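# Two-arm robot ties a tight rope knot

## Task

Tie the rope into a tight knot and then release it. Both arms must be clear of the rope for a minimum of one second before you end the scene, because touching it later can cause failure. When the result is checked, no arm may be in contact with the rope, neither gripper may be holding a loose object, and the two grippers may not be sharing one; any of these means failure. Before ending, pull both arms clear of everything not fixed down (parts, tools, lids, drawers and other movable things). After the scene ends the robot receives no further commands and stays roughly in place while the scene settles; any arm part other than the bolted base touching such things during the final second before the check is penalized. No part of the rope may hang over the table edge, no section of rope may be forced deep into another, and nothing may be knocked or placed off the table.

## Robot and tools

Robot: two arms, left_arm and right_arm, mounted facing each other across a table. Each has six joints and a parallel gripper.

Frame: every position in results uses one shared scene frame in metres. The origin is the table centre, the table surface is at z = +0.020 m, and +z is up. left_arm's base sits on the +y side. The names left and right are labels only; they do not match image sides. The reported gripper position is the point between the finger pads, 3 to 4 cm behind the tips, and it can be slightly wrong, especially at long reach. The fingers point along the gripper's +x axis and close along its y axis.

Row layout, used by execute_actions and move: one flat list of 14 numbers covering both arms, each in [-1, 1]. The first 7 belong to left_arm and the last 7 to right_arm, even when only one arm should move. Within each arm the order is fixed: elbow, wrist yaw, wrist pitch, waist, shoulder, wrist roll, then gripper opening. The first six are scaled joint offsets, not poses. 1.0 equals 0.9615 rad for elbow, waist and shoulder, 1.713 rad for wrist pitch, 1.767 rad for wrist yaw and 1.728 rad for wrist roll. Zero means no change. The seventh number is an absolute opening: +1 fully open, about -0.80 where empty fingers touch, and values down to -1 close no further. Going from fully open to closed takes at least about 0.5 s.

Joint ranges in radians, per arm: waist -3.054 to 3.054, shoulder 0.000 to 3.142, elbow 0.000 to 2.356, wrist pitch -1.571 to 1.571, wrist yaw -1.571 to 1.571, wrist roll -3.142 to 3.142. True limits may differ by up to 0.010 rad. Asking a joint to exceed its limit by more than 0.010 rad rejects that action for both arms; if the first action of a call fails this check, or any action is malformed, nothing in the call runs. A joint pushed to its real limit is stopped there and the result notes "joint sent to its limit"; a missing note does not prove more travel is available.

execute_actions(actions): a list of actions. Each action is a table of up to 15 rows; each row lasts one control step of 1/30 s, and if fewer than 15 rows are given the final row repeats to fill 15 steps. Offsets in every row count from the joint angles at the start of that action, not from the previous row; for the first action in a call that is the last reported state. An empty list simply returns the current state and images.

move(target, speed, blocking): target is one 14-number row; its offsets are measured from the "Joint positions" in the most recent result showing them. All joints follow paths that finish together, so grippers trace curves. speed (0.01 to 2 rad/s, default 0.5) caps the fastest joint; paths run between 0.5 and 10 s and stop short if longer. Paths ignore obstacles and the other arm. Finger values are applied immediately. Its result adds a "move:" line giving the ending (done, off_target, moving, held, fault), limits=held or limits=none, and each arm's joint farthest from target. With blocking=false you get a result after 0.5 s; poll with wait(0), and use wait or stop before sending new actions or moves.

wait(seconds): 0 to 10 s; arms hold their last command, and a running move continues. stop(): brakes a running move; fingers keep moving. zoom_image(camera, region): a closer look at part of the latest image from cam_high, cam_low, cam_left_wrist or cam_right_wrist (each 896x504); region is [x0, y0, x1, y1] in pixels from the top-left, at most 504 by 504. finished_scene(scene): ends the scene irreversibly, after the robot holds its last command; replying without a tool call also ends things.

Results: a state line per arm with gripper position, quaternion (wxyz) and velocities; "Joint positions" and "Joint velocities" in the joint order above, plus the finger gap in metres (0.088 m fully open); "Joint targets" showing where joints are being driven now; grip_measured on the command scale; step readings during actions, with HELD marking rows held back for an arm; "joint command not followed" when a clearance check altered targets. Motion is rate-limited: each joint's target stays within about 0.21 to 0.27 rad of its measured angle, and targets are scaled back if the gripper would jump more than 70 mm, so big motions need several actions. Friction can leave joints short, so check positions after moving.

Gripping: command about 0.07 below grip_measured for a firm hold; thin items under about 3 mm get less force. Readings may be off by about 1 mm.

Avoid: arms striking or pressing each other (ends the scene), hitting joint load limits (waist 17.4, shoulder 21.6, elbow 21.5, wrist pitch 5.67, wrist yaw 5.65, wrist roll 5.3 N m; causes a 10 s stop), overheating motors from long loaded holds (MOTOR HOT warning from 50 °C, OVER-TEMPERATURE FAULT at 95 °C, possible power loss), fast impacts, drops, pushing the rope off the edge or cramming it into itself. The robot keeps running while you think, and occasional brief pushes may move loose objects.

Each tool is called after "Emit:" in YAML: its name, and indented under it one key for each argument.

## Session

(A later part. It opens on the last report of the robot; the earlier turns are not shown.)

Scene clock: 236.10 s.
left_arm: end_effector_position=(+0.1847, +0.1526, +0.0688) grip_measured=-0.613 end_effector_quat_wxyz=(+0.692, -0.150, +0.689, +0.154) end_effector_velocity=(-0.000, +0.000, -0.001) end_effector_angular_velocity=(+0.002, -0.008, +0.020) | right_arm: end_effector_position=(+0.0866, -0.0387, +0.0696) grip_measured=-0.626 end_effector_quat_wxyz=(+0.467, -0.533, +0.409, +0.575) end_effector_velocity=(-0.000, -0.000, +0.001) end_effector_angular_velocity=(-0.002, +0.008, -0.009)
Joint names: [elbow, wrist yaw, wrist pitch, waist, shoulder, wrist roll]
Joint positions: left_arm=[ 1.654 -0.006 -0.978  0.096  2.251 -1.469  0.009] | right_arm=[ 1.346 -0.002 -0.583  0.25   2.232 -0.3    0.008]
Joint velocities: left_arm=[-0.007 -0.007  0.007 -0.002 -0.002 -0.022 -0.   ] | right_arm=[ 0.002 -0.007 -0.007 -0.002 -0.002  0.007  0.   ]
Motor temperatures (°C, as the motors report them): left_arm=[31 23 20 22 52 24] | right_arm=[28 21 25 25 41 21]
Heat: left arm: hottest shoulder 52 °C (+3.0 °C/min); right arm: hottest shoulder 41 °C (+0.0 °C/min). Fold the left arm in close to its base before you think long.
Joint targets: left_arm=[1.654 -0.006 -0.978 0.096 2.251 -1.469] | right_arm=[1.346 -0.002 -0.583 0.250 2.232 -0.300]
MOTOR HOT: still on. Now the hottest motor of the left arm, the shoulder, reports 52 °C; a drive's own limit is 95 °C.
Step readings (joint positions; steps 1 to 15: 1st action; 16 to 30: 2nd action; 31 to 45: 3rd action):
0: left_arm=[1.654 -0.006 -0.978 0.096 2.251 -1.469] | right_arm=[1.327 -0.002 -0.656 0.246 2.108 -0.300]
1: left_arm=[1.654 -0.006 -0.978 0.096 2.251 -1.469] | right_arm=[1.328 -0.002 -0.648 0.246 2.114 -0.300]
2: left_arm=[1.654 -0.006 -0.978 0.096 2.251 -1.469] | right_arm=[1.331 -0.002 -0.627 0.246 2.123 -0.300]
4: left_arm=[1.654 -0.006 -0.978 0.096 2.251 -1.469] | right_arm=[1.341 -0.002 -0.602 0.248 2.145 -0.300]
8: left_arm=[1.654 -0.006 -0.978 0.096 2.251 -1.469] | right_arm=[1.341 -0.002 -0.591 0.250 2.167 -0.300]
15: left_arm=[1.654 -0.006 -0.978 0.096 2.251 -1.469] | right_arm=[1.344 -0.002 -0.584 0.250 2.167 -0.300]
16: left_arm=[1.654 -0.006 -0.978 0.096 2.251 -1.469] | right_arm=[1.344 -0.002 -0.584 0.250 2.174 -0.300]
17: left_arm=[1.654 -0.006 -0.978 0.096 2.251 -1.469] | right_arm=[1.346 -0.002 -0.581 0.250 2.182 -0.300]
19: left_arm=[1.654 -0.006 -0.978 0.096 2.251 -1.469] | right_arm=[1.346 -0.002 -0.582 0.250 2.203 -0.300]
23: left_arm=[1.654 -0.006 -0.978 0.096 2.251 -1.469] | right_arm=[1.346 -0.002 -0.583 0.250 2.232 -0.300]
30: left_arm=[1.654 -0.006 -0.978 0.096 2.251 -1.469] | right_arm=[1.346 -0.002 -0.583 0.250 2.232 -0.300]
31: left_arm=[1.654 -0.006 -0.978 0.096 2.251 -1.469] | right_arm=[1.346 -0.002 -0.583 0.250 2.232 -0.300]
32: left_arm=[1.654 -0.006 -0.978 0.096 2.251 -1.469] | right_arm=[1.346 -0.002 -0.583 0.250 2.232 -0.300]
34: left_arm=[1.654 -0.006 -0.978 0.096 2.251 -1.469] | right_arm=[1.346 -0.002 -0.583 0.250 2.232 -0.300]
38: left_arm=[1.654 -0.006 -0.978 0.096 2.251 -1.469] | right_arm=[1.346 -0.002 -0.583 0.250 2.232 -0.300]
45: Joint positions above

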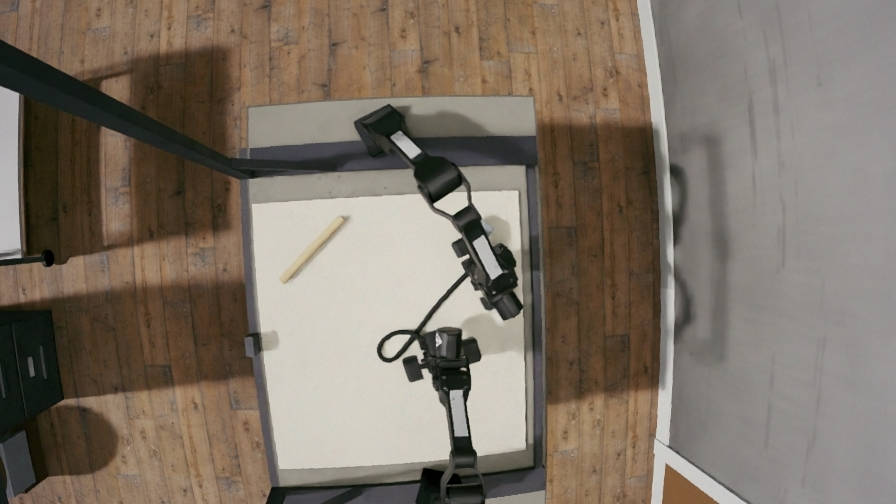

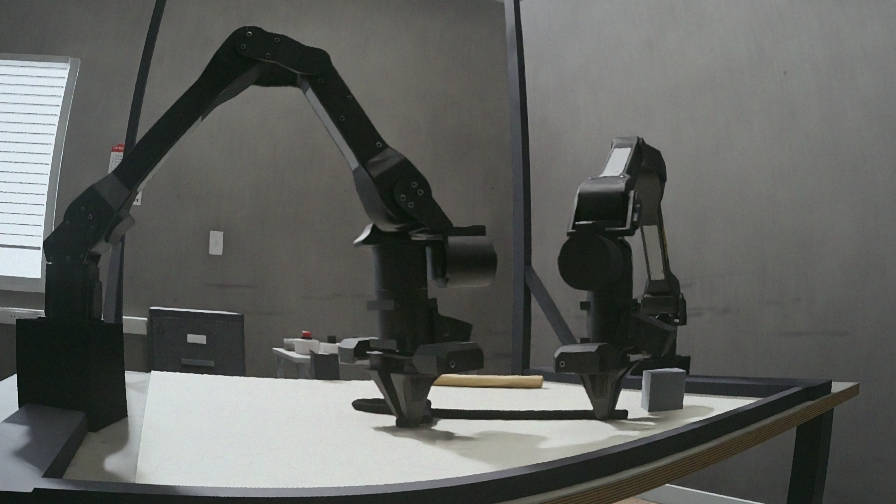

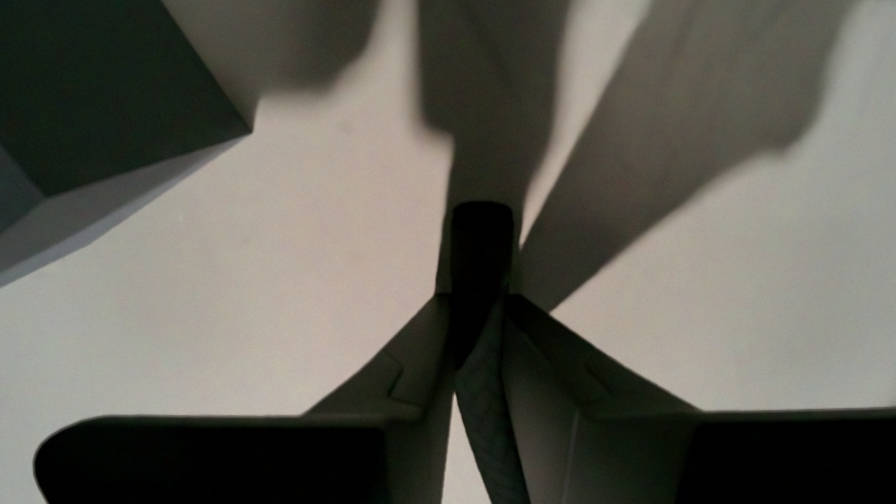

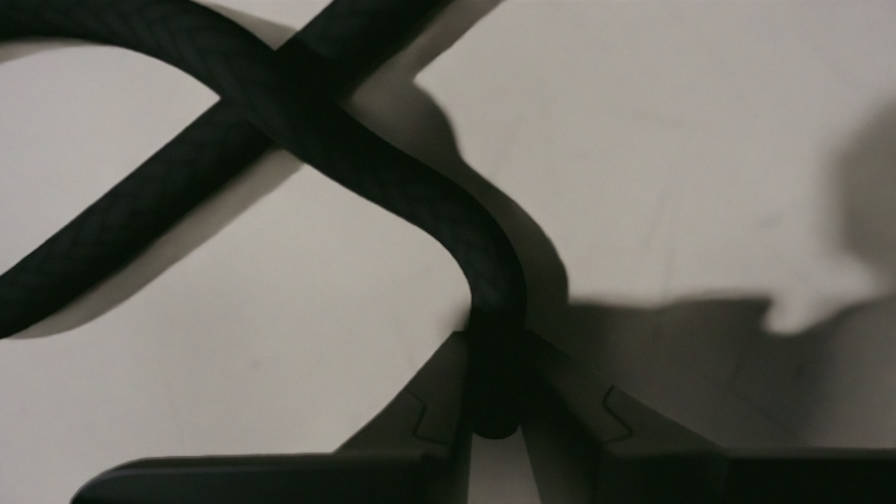

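Emit:
move:
  target: [0,0,0,0,0,0,-0.68, -0.01,0,-0.03,0.2,-0.04,0.68,-0.68]
  speed: 0.6

Emit:
execute_actions:
  actions:
    - [[0,0,0,0,0,0,-0.68, 0,0,0,0,0.04,0,-0.68]]
    - [[0,0,0,0,0,0,-0.68, 0,0,0,0,0.04,0,-0.3]]
    - [[0,0,0,0,0,0,-0.68, 0,0,-0.04,0,-0.12,0,-0.3]]
    - [[0,0,0,0,0,0,-0.68, 0,0,-0.04,0,-0.13,-0.3,-0.3]]

Scene clock: 248.93 s.
left_arm: end_effector_position=(+0.1847, +0.1526, +0.0688) grip_measured=-0.613 end_effector_quat_wxyz=(+0.692, -0.150, +0.689, +0.154) end_effector_velocity=(+0.005, +0.005, +0.000) end_effector_angular_velocity=(+0.025, -0.028, +0.010) | right_arm: end_effector_position=(+0.0113, -0.0491, +0.0761) grip_measured=-0.626 end_effector_quat_wxyz=(+0.655, -0.258, +0.641, +0.307) end_effector_velocity=(-0.002, -0.002, +0.000) end_effector_angular_velocity=(-0.010, +0.020, +0.006)
Joint names: [elbow, wrist yaw, wrist pitch, waist, shoulder, wrist roll]
Joint positions: left_arm=[ 1.654 -0.006 -0.978  0.096  2.251 -1.469  0.009] | right_arm=[ 1.344 -0.001 -0.632  0.44   2.211  0.871  0.008]
Joint velocities: left_arm=[-0.002 -0.037 -0.007  0.002 -0.002 -0.007 -0.   ] | right_arm=[-0.002 -0.022 -0.007 -0.002 -0.002 -0.007 -0.   ]
Motor temperatures (°C, as the motors report them): left_arm=[31 23 20 22 52 24] | right_arm=[28 21 25 25 41 21]
Heat: left arm: hottest shoulder 52 °C (+2.0 °C/min); right arm: hottest shoulder 41 °C (-2.0 °C/min). Fold the left arm in close to its base before you think long.
Joint targets: left_arm=[1.654 -0.006 -0.978 0.096 2.251 -1.469] | right_arm=[1.336 -0.002 -0.635 0.443 2.193 0.875]
MOTOR HOT: still on. Now the hottest motor of the left arm, the shoulder, reports 52 °C; a drive's own limit is 95 °C.
move: off_target (right_arm); limits=none; left_arm: farthest joint: the waist, 0.000 radians from its target (0.000 radians at the start); right_arm: farthest joint: the shoulder, 0.018 radians from its target (0.038 radians at the start)

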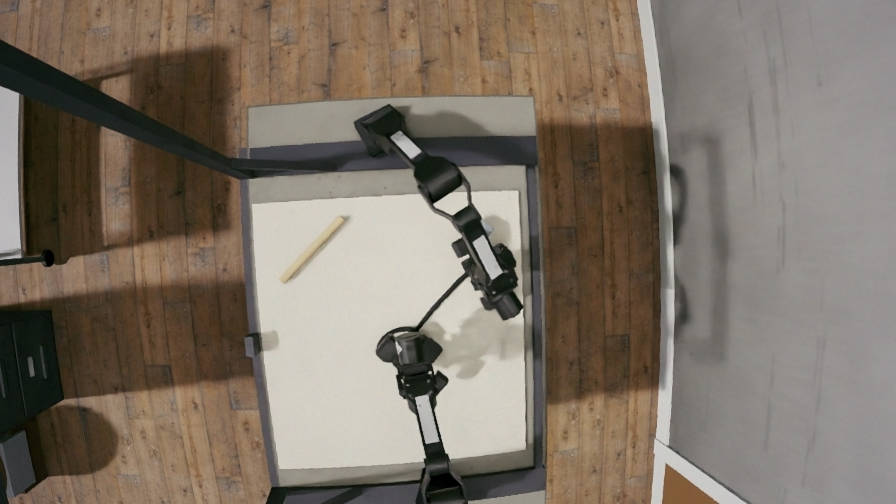

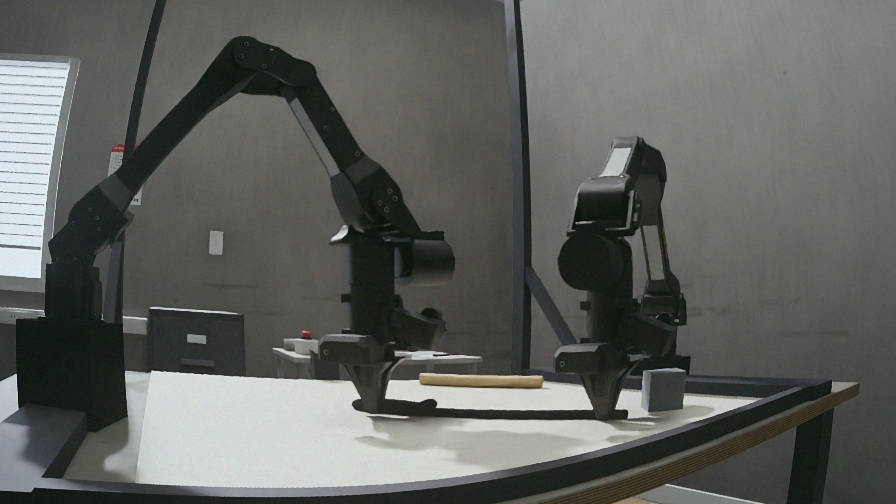

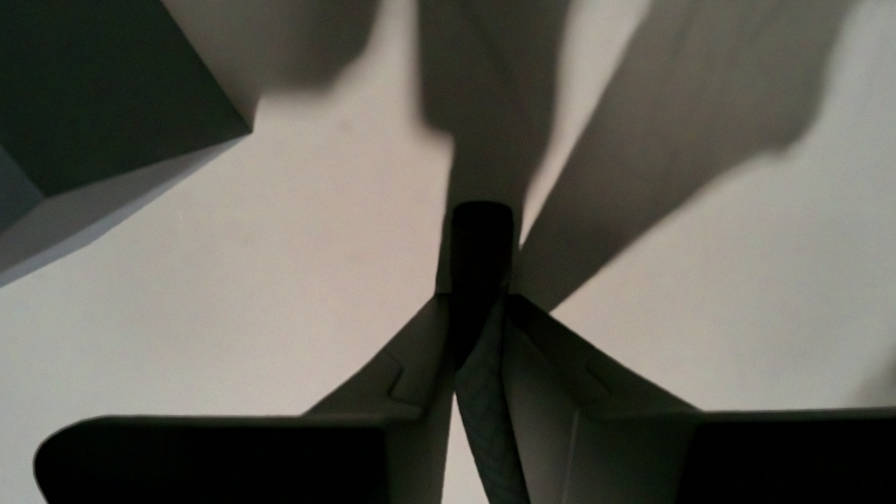

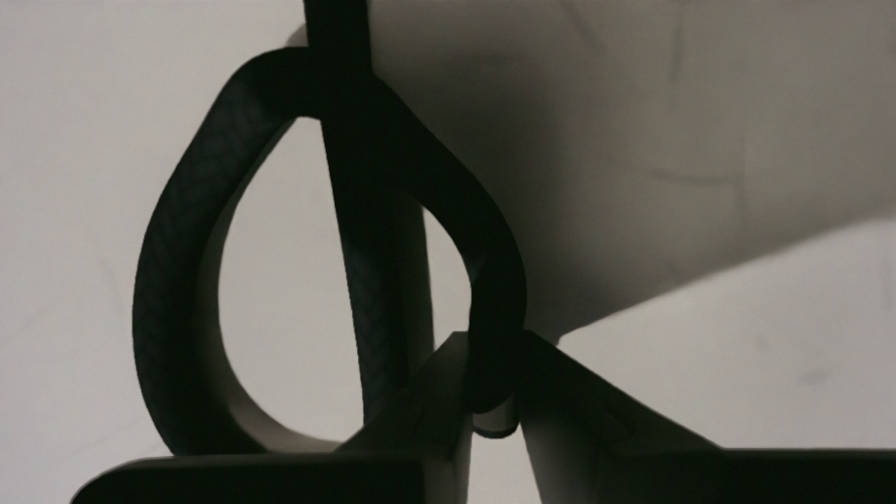

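Scene clock: 250.93 s.
left_arm: end_effector_position=(+0.1847, +0.1526, +0.0688) grip_measured=-0.613 end_effector_quat_wxyz=(+0.692, -0.150, +0.689, +0.154) end_effector_velocity=(+0.003, -0.001, +0.002) end_effector_angular_velocity=(+0.001, -0.025, -0.010) | right_arm: end_effector_position=(+0.0122, -0.0560, +0.1413) grip_measured=-0.302 end_effector_quat_wxyz=(+0.579, -0.397, +0.535, +0.471) end_effector_velocity=(-0.000, -0.001, -0.001) end_effector_angular_velocity=(+0.003, -0.007, +0.122)
Joint names: [elbow, wrist yaw, wrist pitch, waist, shoulder, wrist roll]
Joint positions: left_arm=[ 1.654 -0.006 -0.978  0.096  2.251 -1.469  0.009] | right_arm=[ 1.343  0.    -0.764  0.44   2.029  0.368  0.024]
Joint velocities: left_arm=[ 0.002 -0.022  0.007 -0.002 -0.002  0.007 -0.   ] | right_arm=[-0.007 -0.007  0.007 -0.002 -0.002 -0.125 -0.   ]
Motor temperatures (°C, as the motors report them): left_arm=[31 23 20 22 52 24] | right_arm=[28 21 25 25 41 21]
Heat: left arm: hottest shoulder 52 °C (+2.0 °C/min); right arm: hottest shoulder 41 °C (-2.0 °C/min). Fold the left arm in close to its base before you think long.
Joint targets: left_arm=[1.654 -0.006 -0.978 0.096 2.251 -1.469] | right_arm=[1.345 0.000 -0.765 0.440 2.019 0.353]
MOTOR HOT: still on. Now the hottest motor of the left arm, the shoulder, reports 52 °C; a drive's own limit is 95 °C.
Step readings (joint positions; steps 1 to 15: 1st action; 16 to 30: 2nd action; 31 to 45: 3rd action; 46 to 60: 4th action):
0: left_arm=[1.654 -0.006 -0.978 0.096 2.251 -1.469] | right_arm=[1.344 -0.001 -0.632 0.440 2.211 0.871]
1: left_arm=[1.654 -0.006 -0.978 0.096 2.251 -1.469] | right_arm=[1.344 -0.001 -0.632 0.440 2.213 0.871]
2: left_arm=[1.654 -0.006 -0.978 0.096 2.251 -1.469] | right_arm=[1.344 -0.001 -0.632 0.440 2.215 0.871]
4: left_arm=[1.654 -0.006 -0.978 0.096 2.251 -1.469] | right_arm=[1.344 -0.001 -0.632 0.440 2.223 0.871]
8: left_arm=[1.654 -0.006 -0.978 0.096 2.251 -1.469] | right_arm=[1.344 -0.001 -0.632 0.440 2.232 0.871]
15: left_arm=[1.654 -0.006 -0.978 0.096 2.251 -1.469] | right_arm=[1.344 -0.001 -0.632 0.440 2.233 0.871]
16: left_arm=[1.654 -0.006 -0.978 0.096 2.251 -1.469] | right_arm=[1.344 -0.001 -0.632 0.440 2.235 0.871]
17: left_arm=[1.654 -0.006 -0.978 0.096 2.251 -1.469] | right_arm=[1.344 -0.001 -0.631 0.440 2.237 0.871]
19: left_arm=[1.654 -0.006 -0.978 0.096 2.251 -1.469] | right_arm=[1.344 -0.001 -0.630 0.440 2.243 0.871]
23: left_arm=[1.654 -0.006 -0.978 0.096 2.251 -1.469] | right_arm=[1.345 -0.001 -0.630 0.440 2.244 0.871]
30: left_arm=[1.654 -0.006 -0.978 0.096 2.251 -1.469] | right_arm=[1.345 -0.001 -0.630 0.440 2.245 0.871]
31: left_arm=[1.654 -0.006 -0.978 0.096 2.251 -1.469] | right_arm=[1.345 -0.000 -0.635 0.440 2.235 0.871]
32: left_arm=[1.654 -0.006 -0.978 0.096 2.251 -1.469] | right_arm=[1.345 0.000 -0.656 0.440 2.223 0.871]
34: left_arm=[1.654 -0.006 -0.978 0.096 2.251 -1.469] | right_arm=[1.345 0.000 -0.679 0.440 2.194 0.871]
38: left_arm=[1.654 -0.006 -0.978 0.096 2.251 -1.469] | right_arm=[1.345 0.000 -0.690 0.440 2.149 0.871]
45: left_arm=[1.654 -0.006 -0.978 0.096 2.251 -1.469] | right_arm=[1.345 0.000 -0.697 0.440 2.144 0.871]
46: left_arm=[1.654 -0.006 -0.978 0.096 2.251 -1.469] | right_arm=[1.345 0.000 -0.703 0.440 2.133 0.831]
47: left_arm=[1.654 -0.006 -0.978 0.096 2.251 -1.469] | right_arm=[1.344 0.000 -0.727 0.440 2.121 0.773]
49: left_arm=[1.654 -0.006 -0.978 0.096 2.251 -1.469] | right_arm=[1.342 0.000 -0.745 0.440 2.085 0.662]
53: left_arm=[1.654 -0.006 -0.978 0.096 2.251 -1.469] | right_arm=[1.343 0.000 -0.756 0.440 2.032 0.462]
60: Joint positions above

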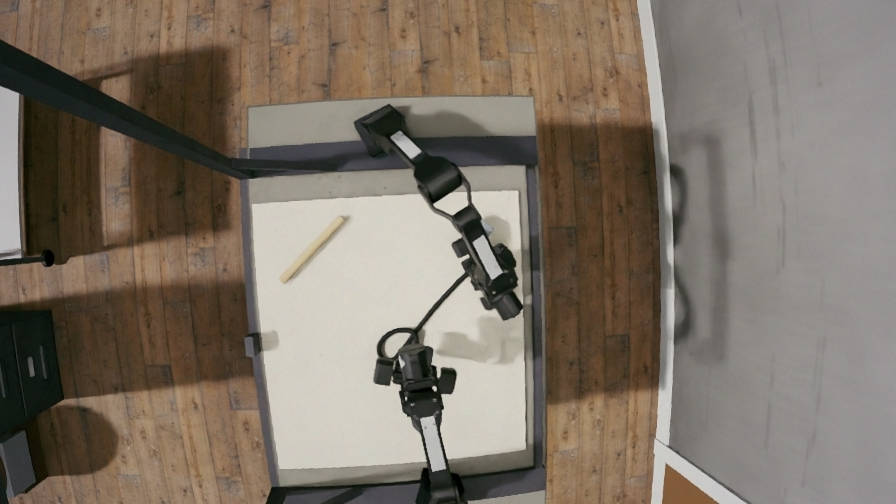

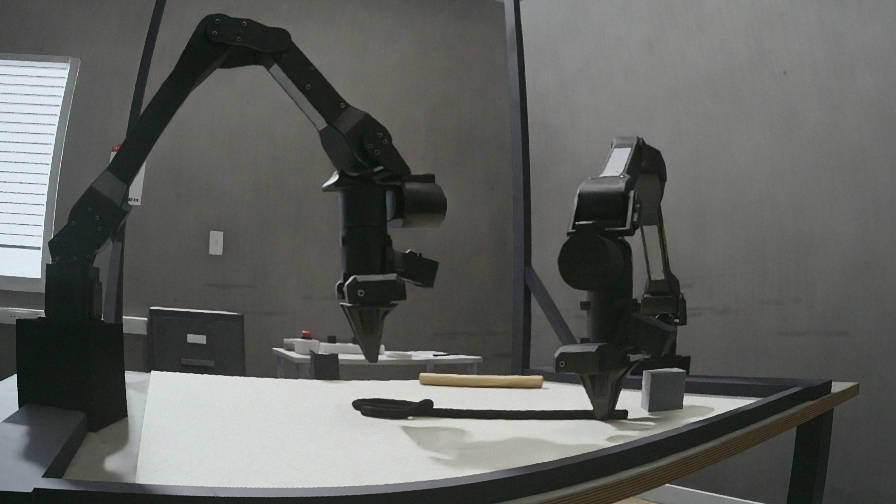

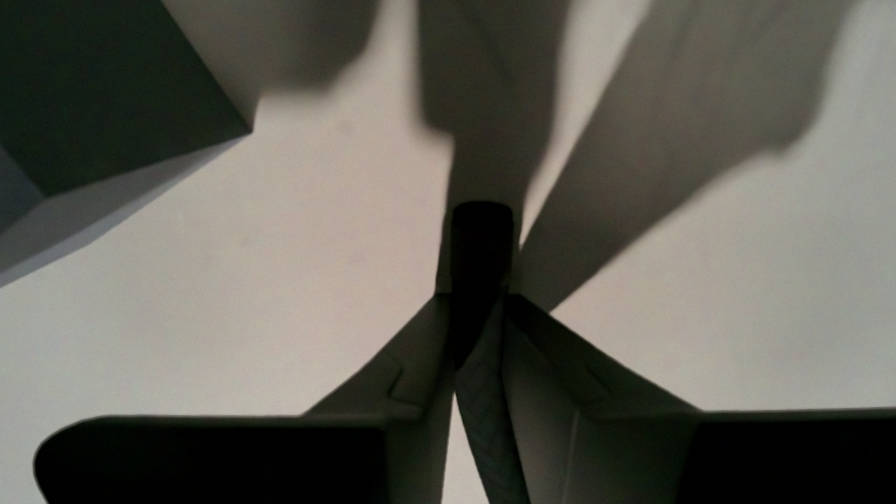

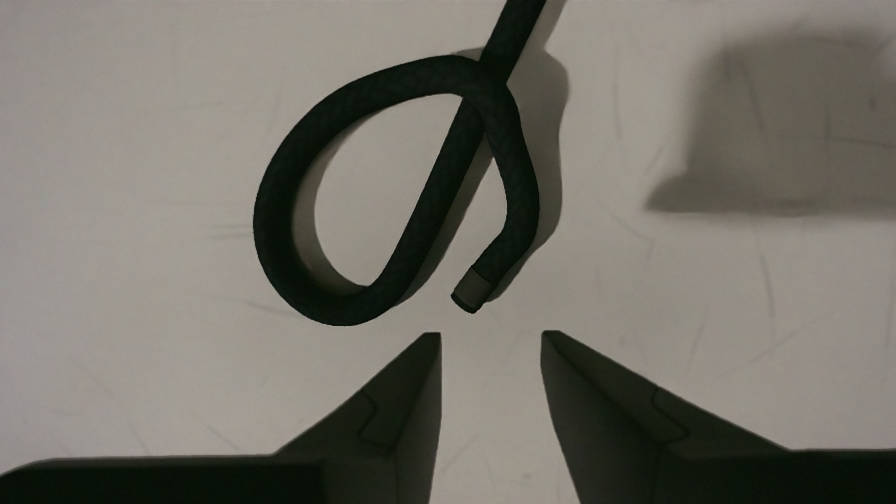

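Emit:
move:
  target: [0,0,0,0,0,0,-0.68, 0.10,0,0.02,0.081,0.15,0.288,-0.38]
  speed: 1

Scene clock: 271.53 s.
left_arm: end_effector_position=(+0.1847, +0.1526, +0.0688) grip_measured=-0.613 end_effector_quat_wxyz=(+0.692, -0.150, +0.689, +0.154) end_effector_velocity=(-0.001, +0.001, +0.002) end_effector_angular_velocity=(+0.006, -0.005, +0.005) | right_arm: end_effector_position=(-0.0206, -0.0405, +0.1114) grip_measured=-0.378 end_effector_quat_wxyz=(+0.644, -0.275, +0.626, +0.343) end_effector_velocity=(+0.000, -0.003, -0.002) end_effector_angular_velocity=(-0.014, +0.005, -0.009)
Joint names: [elbow, wrist yaw, wrist pitch, waist, shoulder, wrist roll]
Joint positions: left_arm=[ 1.654 -0.006 -0.978  0.096  2.251 -1.469  0.009] | right_arm=[ 1.426  0.    -0.732  0.514  2.164  0.862  0.02 ]
Joint velocities: left_arm=[-0.002 -0.007 -0.007 -0.002 -0.007 -0.007 -0.   ] | right_arm=[-0.002 -0.007 -0.007 -0.002  0.002  0.007 -0.   ]
Motor temperatures (°C, as the motors report them): left_arm=[31 23 20 22 53 24] | right_arm=[28 21 25 25 41 21]
Heat: left arm: hottest shoulder 53 °C (+2.0 °C/min); right arm: hottest shoulder 41 °C (-2.0 °C/min). Fold the left arm in close to its base before you think long.
Joint targets: left_arm=[1.654 -0.006 -0.978 0.096 2.251 -1.469] | right_arm=[1.439 0.000 -0.729 0.518 2.173 0.866]
MOTOR HOT: still on. Now the hottest motor of the left arm, the shoulder, reports 53 °C; a drive's own limit is 95 °C.
move: off_target (right_arm); limits=none; left_arm: farthest joint: the waist, 0.000 radians from its target (0.000 radians at the start); right_arm: farthest joint: the elbow, 0.013 radians from its target (0.097 radians at the start)

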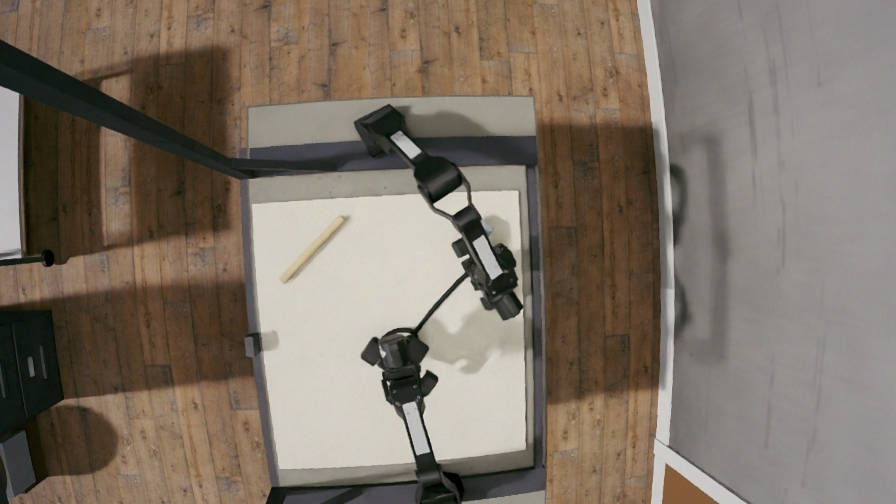

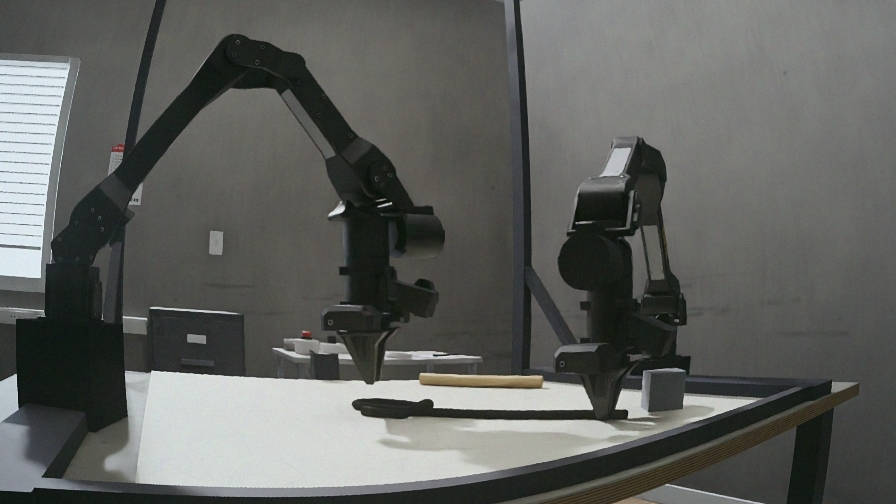

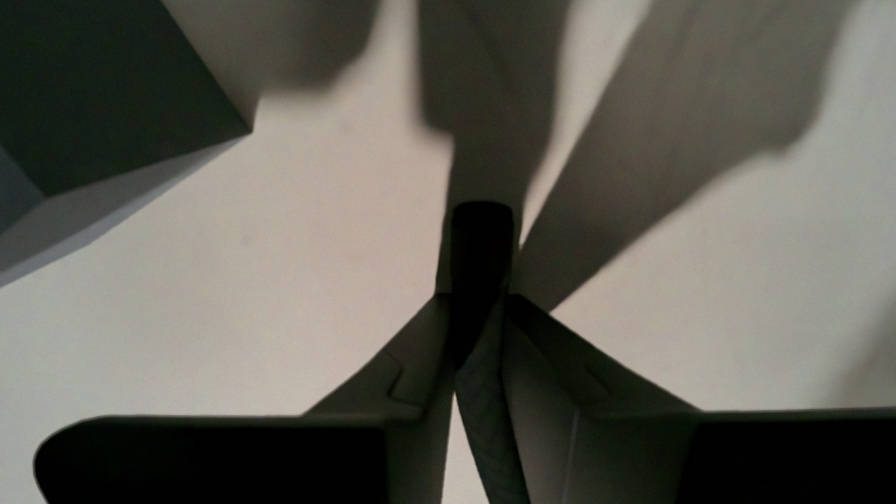

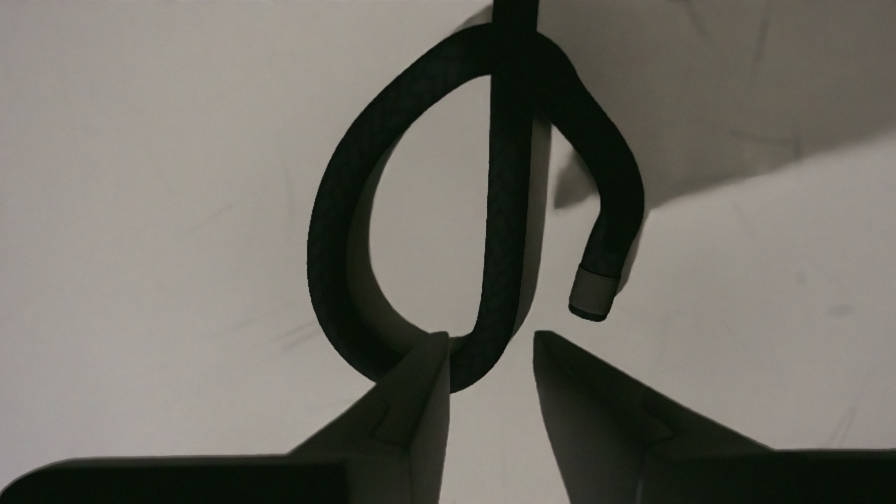

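Emit:
execute_actions:
  actions:
    - [[0,0,0,0,0,0,-0.68, -0.05,0,0.04,-0.006,0.05,0,-0.38]]
    - [[0,0,0,0,0,0,-0.68, -0.01,0,0.04,0,0.06,0,-0.38]]

Scene clock: 276.90 s.
left_arm: end_effector_position=(+0.1847, +0.1526, +0.0688) grip_measured=-0.613 end_effector_quat_wxyz=(+0.692, -0.150, +0.689, +0.154) end_effector_velocity=(+0.001, +0.003, +0.000) end_effector_angular_velocity=(+0.010, -0.003, +0.010) | right_arm: end_effector_position=(-0.0195, -0.0407, +0.0687) grip_measured=-0.378 end_effector_quat_wxyz=(+0.644, -0.276, +0.627, +0.340) end_effector_velocity=(+0.000, -0.001, -0.001) end_effector_angular_velocity=(+0.001, +0.007, +0.006)
Joint names: [elbow, wrist yaw, wrist pitch, waist, shoulder, wrist roll]
Joint positions: left_arm=[ 1.654 -0.006 -0.978  0.096  2.251 -1.469  0.009] | right_arm=[ 1.382  0.    -0.604  0.512  2.254  0.863  0.02 ]
Joint velocities: left_arm=[-0.002 -0.007 -0.007  0.002 -0.002 -0.007 -0.   ] | right_arm=[-0.007 -0.007  0.007 -0.002 -0.002 -0.007 -0.   ]
Motor temperatures (°C, as the motors report them): left_arm=[31 23 20 22 53 24] | right_arm=[28 21 25 25 41 21]
Heat: left arm: hottest shoulder 53 °C (+2.0 °C/min); right arm: hottest shoulder 41 °C (-2.0 °C/min). Fold the left arm in close to its base before you think long.
Joint targets: left_arm=[1.654 -0.006 -0.978 0.096 2.251 -1.469] | right_arm=[1.376 0.000 -0.598 0.512 2.265 0.863]
MOTOR HOT: still on. Now the hottest motor of the left arm, the shoulder, reports 53 °C; a drive's own limit is 95 °C.
Step readings (joint positions; steps 1 to 15: 1st action; 16 to 30: 2nd action):
0: left_arm=[1.654 -0.006 -0.978 0.096 2.251 -1.469] | right_arm=[1.426 0.000 -0.732 0.514 2.164 0.863]
1: left_arm=[1.654 -0.006 -0.978 0.096 2.251 -1.469] | right_arm=[1.422 0.000 -0.722 0.514 2.168 0.863]
2: left_arm=[1.654 -0.006 -0.978 0.096 2.251 -1.469] | right_arm=[1.417 0.000 -0.702 0.514 2.171 0.863]
4: left_arm=[1.654 -0.006 -0.978 0.096 2.251 -1.469] | right_arm=[1.407 0.000 -0.685 0.514 2.184 0.863]
8: left_arm=[1.654 -0.006 -0.978 0.096 2.251 -1.469] | right_arm=[1.388 0.000 -0.675 0.513 2.206 0.863]
15: left_arm=[1.654 -0.006 -0.978 0.096 2.251 -1.469] | right_arm=[1.385 0.000 -0.667 0.512 2.207 0.863]
16: left_arm=[1.654 -0.006 -0.978 0.096 2.251 -1.469] | right_arm=[1.385 0.000 -0.660 0.512 2.212 0.863]
17: left_arm=[1.654 -0.006 -0.978 0.096 2.251 -1.469] | right_arm=[1.384 0.000 -0.640 0.512 2.219 0.863]
19: left_arm=[1.654 -0.006 -0.978 0.096 2.251 -1.469] | right_arm=[1.384 0.000 -0.620 0.512 2.235 0.863]
23: left_arm=[1.654 -0.006 -0.978 0.096 2.251 -1.469] | right_arm=[1.382 0.000 -0.608 0.512 2.254 0.863]
30: Joint positions above

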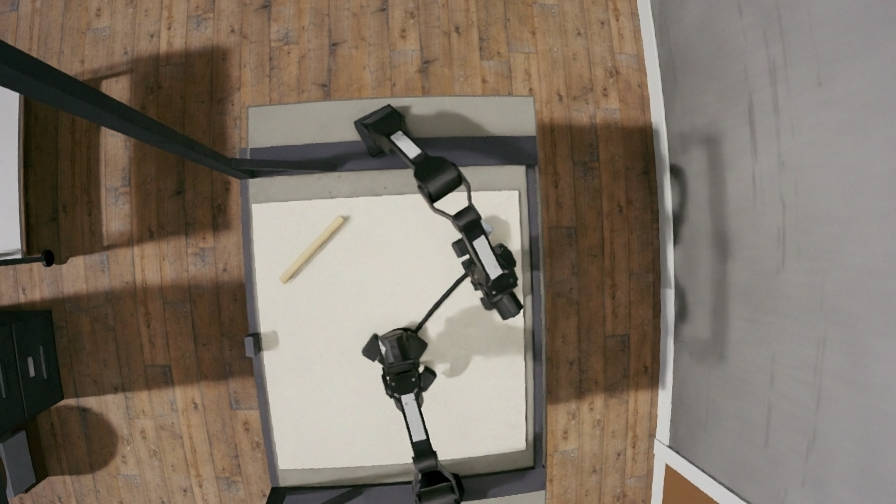

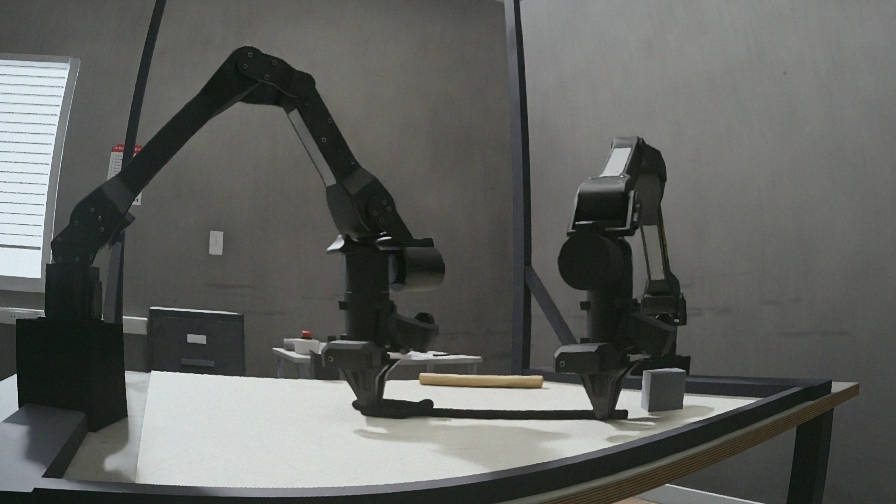

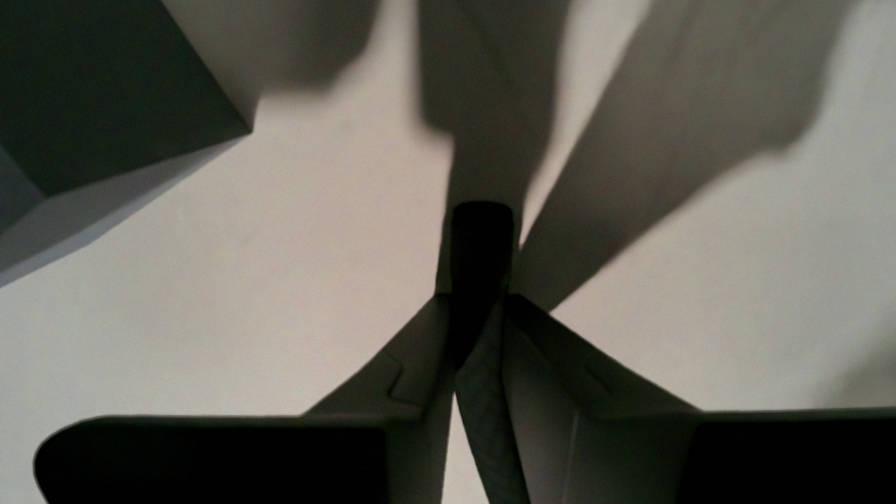

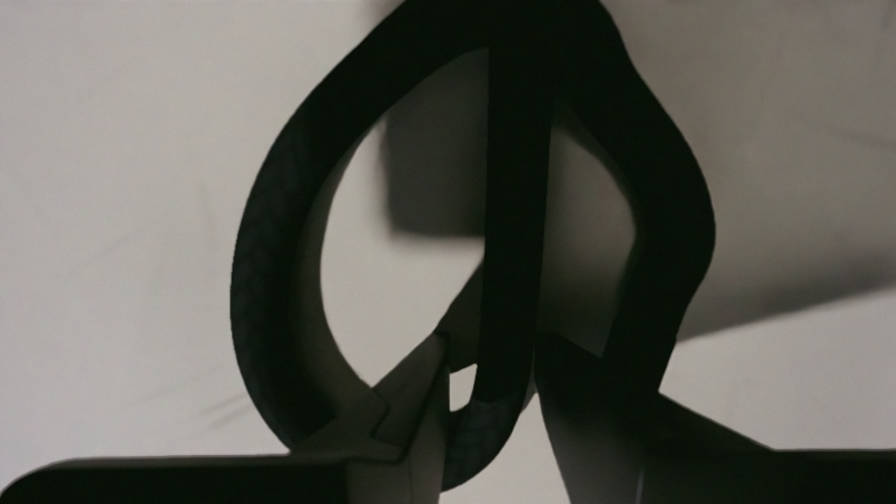

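Emit:
execute_actions:
  actions:
    - [[0,0,0,0,0,0,-0.68, 0,0,0,0,0,0,-0.68]]
    - [[0.025,0,-0.005,-0.04,0.015,-0.025,-0.68, 0.045,0,-0.055,0,-0.075,0,-0.68]]

Scene clock: 287.57 s.
left_arm: end_effector_position=(+0.1734, +0.1430, +0.0717) grip_measured=-0.613 end_effector_quat_wxyz=(+0.693, -0.153, +0.688, +0.153) end_effector_velocity=(-0.007, -0.001, +0.000) end_effector_angular_velocity=(-0.004, +0.023, +0.015) | right_arm: end_effector_position=(-0.0194, -0.0399, +0.0972) grip_measured=-0.623 end_effector_quat_wxyz=(+0.644, -0.275, +0.627, +0.340) end_effector_velocity=(+0.000, -0.002, +0.000) end_effector_angular_velocity=(-0.008, +0.005, +0.006)
Joint names: [elbow, wrist yaw, wrist pitch, waist, shoulder, wrist roll]
Joint positions: left_arm=[ 1.668 -0.007 -0.985  0.062  2.251 -1.505  0.009] | right_arm=[ 1.415  0.001 -0.696  0.511  2.196  0.863  0.008]
Joint velocities: left_arm=[-0.002  0.022 -0.007 -0.007 -0.002 -0.022 -0.   ] | right_arm=[-0.002 -0.007 -0.007 -0.002 -0.002 -0.007 -0.   ]
Motor temperatures (°C, as the motors report them): left_arm=[31 23 20 22 53 24] | right_arm=[28 21 25 25 40 21]
Heat: left arm: hottest shoulder 53 °C (+1.0 °C/min); right arm: hottest shoulder 40 °C (-2.0 °C/min). Fold the left arm in close to its base before you think long.
Joint targets: left_arm=[1.678 -0.006 -0.987 0.058 2.265 -1.512] | right_arm=[1.425 0.000 -0.698 0.511 2.181 0.863]
MOTOR HOT: still on. Now the hottest motor of the left arm, the shoulder, reports 53 °C; a drive's own limit is 95 °C.
Step readings (joint positions; steps 1 to 15: 1st action; 16 to 30: 2nd action):
0: left_arm=[1.654 -0.006 -0.978 0.096 2.251 -1.469] | right_arm=[1.382 0.000 -0.604 0.512 2.254 0.863]
1: left_arm=[1.654 -0.006 -0.978 0.096 2.251 -1.469] | right_arm=[1.382 0.000 -0.604 0.512 2.254 0.863]
2: left_arm=[1.654 -0.006 -0.978 0.096 2.251 -1.469] | right_arm=[1.382 0.000 -0.604 0.512 2.254 0.863]
4: left_arm=[1.654 -0.006 -0.978 0.096 2.251 -1.469] | right_arm=[1.382 0.000 -0.604 0.512 2.254 0.863]
8: left_arm=[1.654 -0.006 -0.978 0.096 2.251 -1.469] | right_arm=[1.382 0.000 -0.604 0.512 2.254 0.863]
15: left_arm=[1.654 -0.006 -0.978 0.096 2.251 -1.469] | right_arm=[1.382 0.000 -0.604 0.512 2.254 0.863]
16: left_arm=[1.656 -0.006 -0.979 0.095 2.251 -1.473] | right_arm=[1.386 0.000 -0.616 0.512 2.249 0.863]
17: left_arm=[1.659 -0.006 -0.979 0.091 2.251 -1.481] | right_arm=[1.391 0.001 -0.640 0.511 2.244 0.863]
19: left_arm=[1.663 -0.007 -0.982 0.080 2.251 -1.492] | right_arm=[1.397 0.001 -0.669 0.511 2.226 0.863]
23: left_arm=[1.667 -0.007 -0.983 0.064 2.251 -1.502] | right_arm=[1.412 0.001 -0.686 0.511 2.200 0.863]
30: Joint positions above

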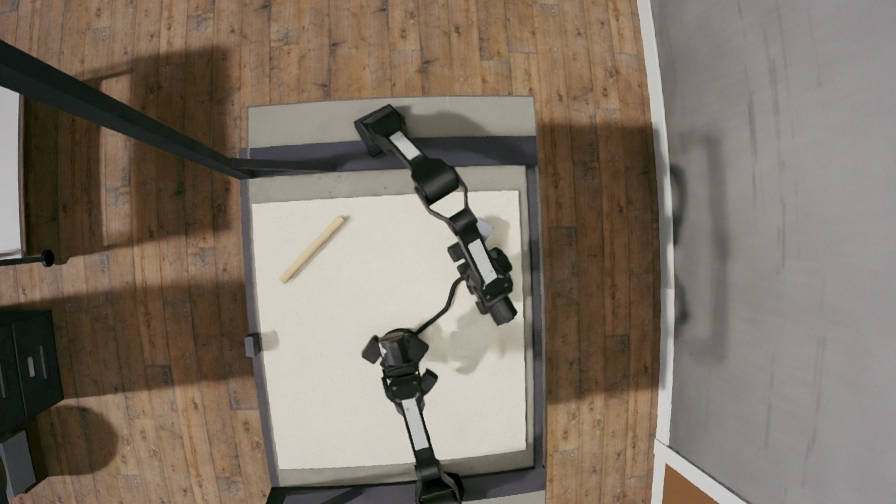

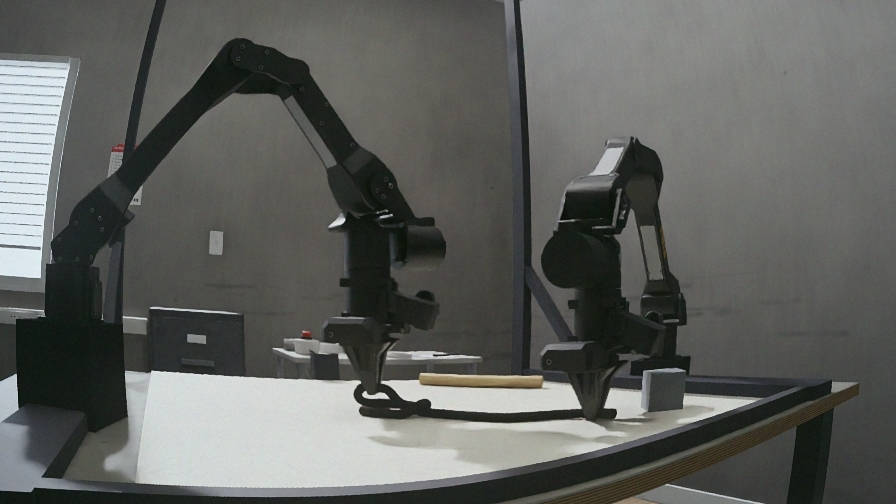

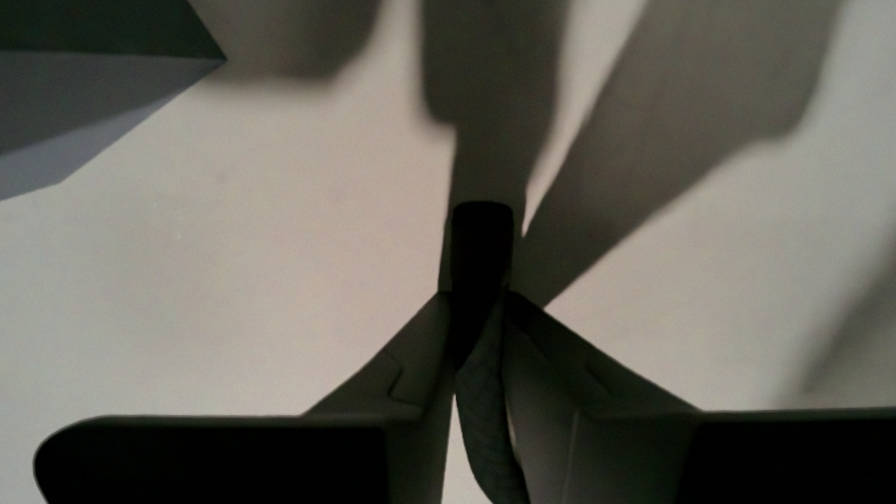

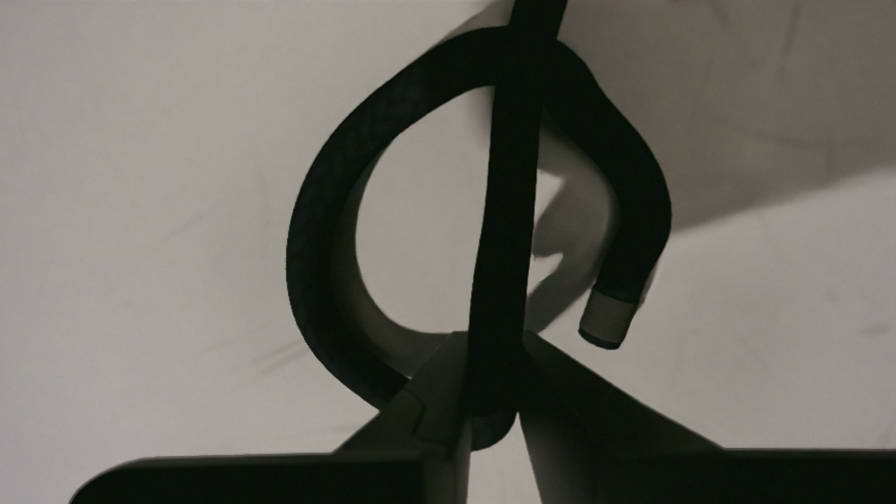

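Emit:
move:
  target: [0.04,0,-0.007,-0.062,0.035,-0.033,-0.68, -0.308,0,0.064,-0.103,-0.2,0.114,-0.68]
  speed: 0.3

Scene clock: 292.30 s.
left_arm: end_effector_position=(+0.1558, +0.1286, +0.0712) grip_measured=-0.613 end_effector_quat_wxyz=(+0.693, -0.153, +0.688, +0.152) end_effector_velocity=(-0.003, +0.001, +0.000) end_effector_angular_velocity=(+0.003, +0.010, +0.020) | right_arm: end_effector_position=(+0.0252, -0.0910, +0.0974) grip_measured=-0.623 end_effector_quat_wxyz=(+0.680, -0.182, +0.667, +0.244) end_effector_velocity=(+0.001, -0.009, -0.000) end_effector_angular_velocity=(-0.037, +0.002, +0.020)
Joint names: [elbow, wrist yaw, wrist pitch, waist, shoulder, wrist roll]
Joint positions: left_arm=[ 1.697 -0.007 -0.995  0.009  2.27  -1.556  0.009] | right_arm=[ 1.127  0.001 -0.589  0.416  2.02   1.056  0.008]
Joint velocities: left_arm=[-0.002  0.007 -0.007 -0.002 -0.002 -0.022 -0.   ] | right_arm=[-0.002 -0.007 -0.037 -0.002 -0.002 -0.022 -0.   ]
Motor temperatures (°C, as the motors report them): left_arm=[31 23 20 22 52 25] | right_arm=[28 21 25 25 41 21]
Heat: left arm: hottest shoulder 52 °C (+0.0 °C/min); right arm: hottest shoulder 41 °C (-1.0 °C/min). Fold the left arm in close to its base before you think long.
Joint targets: left_arm=[1.706 -0.007 -0.996 0.002 2.285 -1.562] | right_arm=[1.119 0.001 -0.586 0.412 2.003 1.060]
MOTOR HOT: still on. Now the hottest motor of the left arm, the shoulder, reports 52 °C; a drive's own limit is 95 °C.
move: off_target (left_arm, right_arm); limits=none; left_arm: farthest joint: the shoulder, 0.015 radians from its target (0.033 radians at the start); right_arm: farthest joint: the shoulder, 0.016 radians from its target (0.192 radians at the start)

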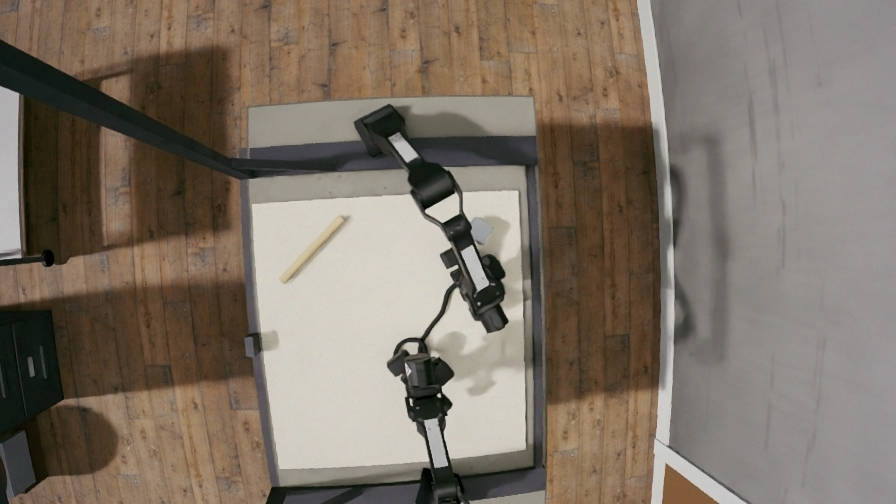

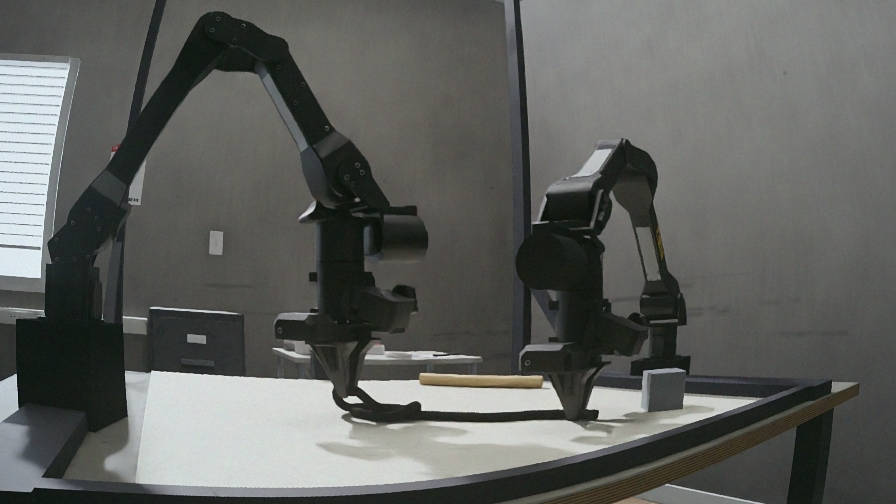

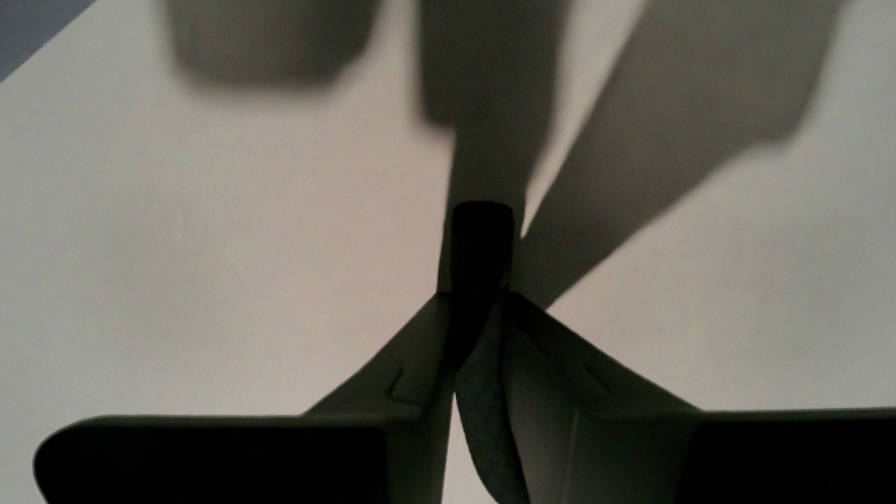

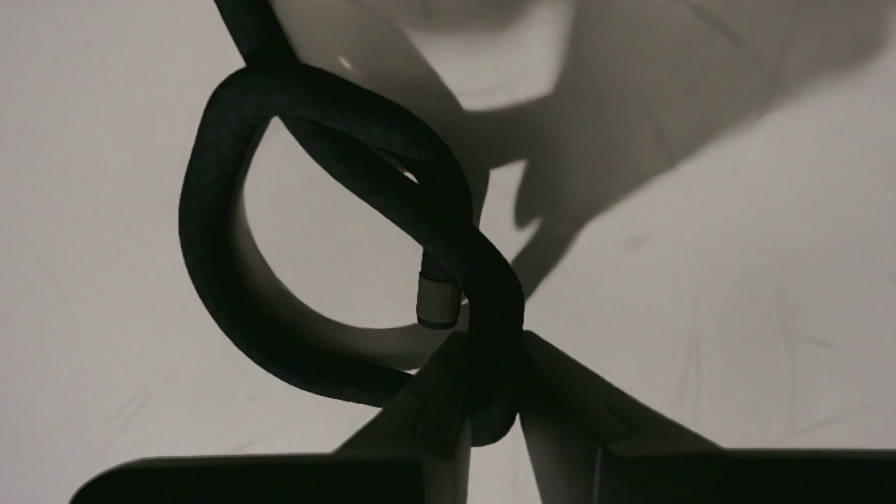

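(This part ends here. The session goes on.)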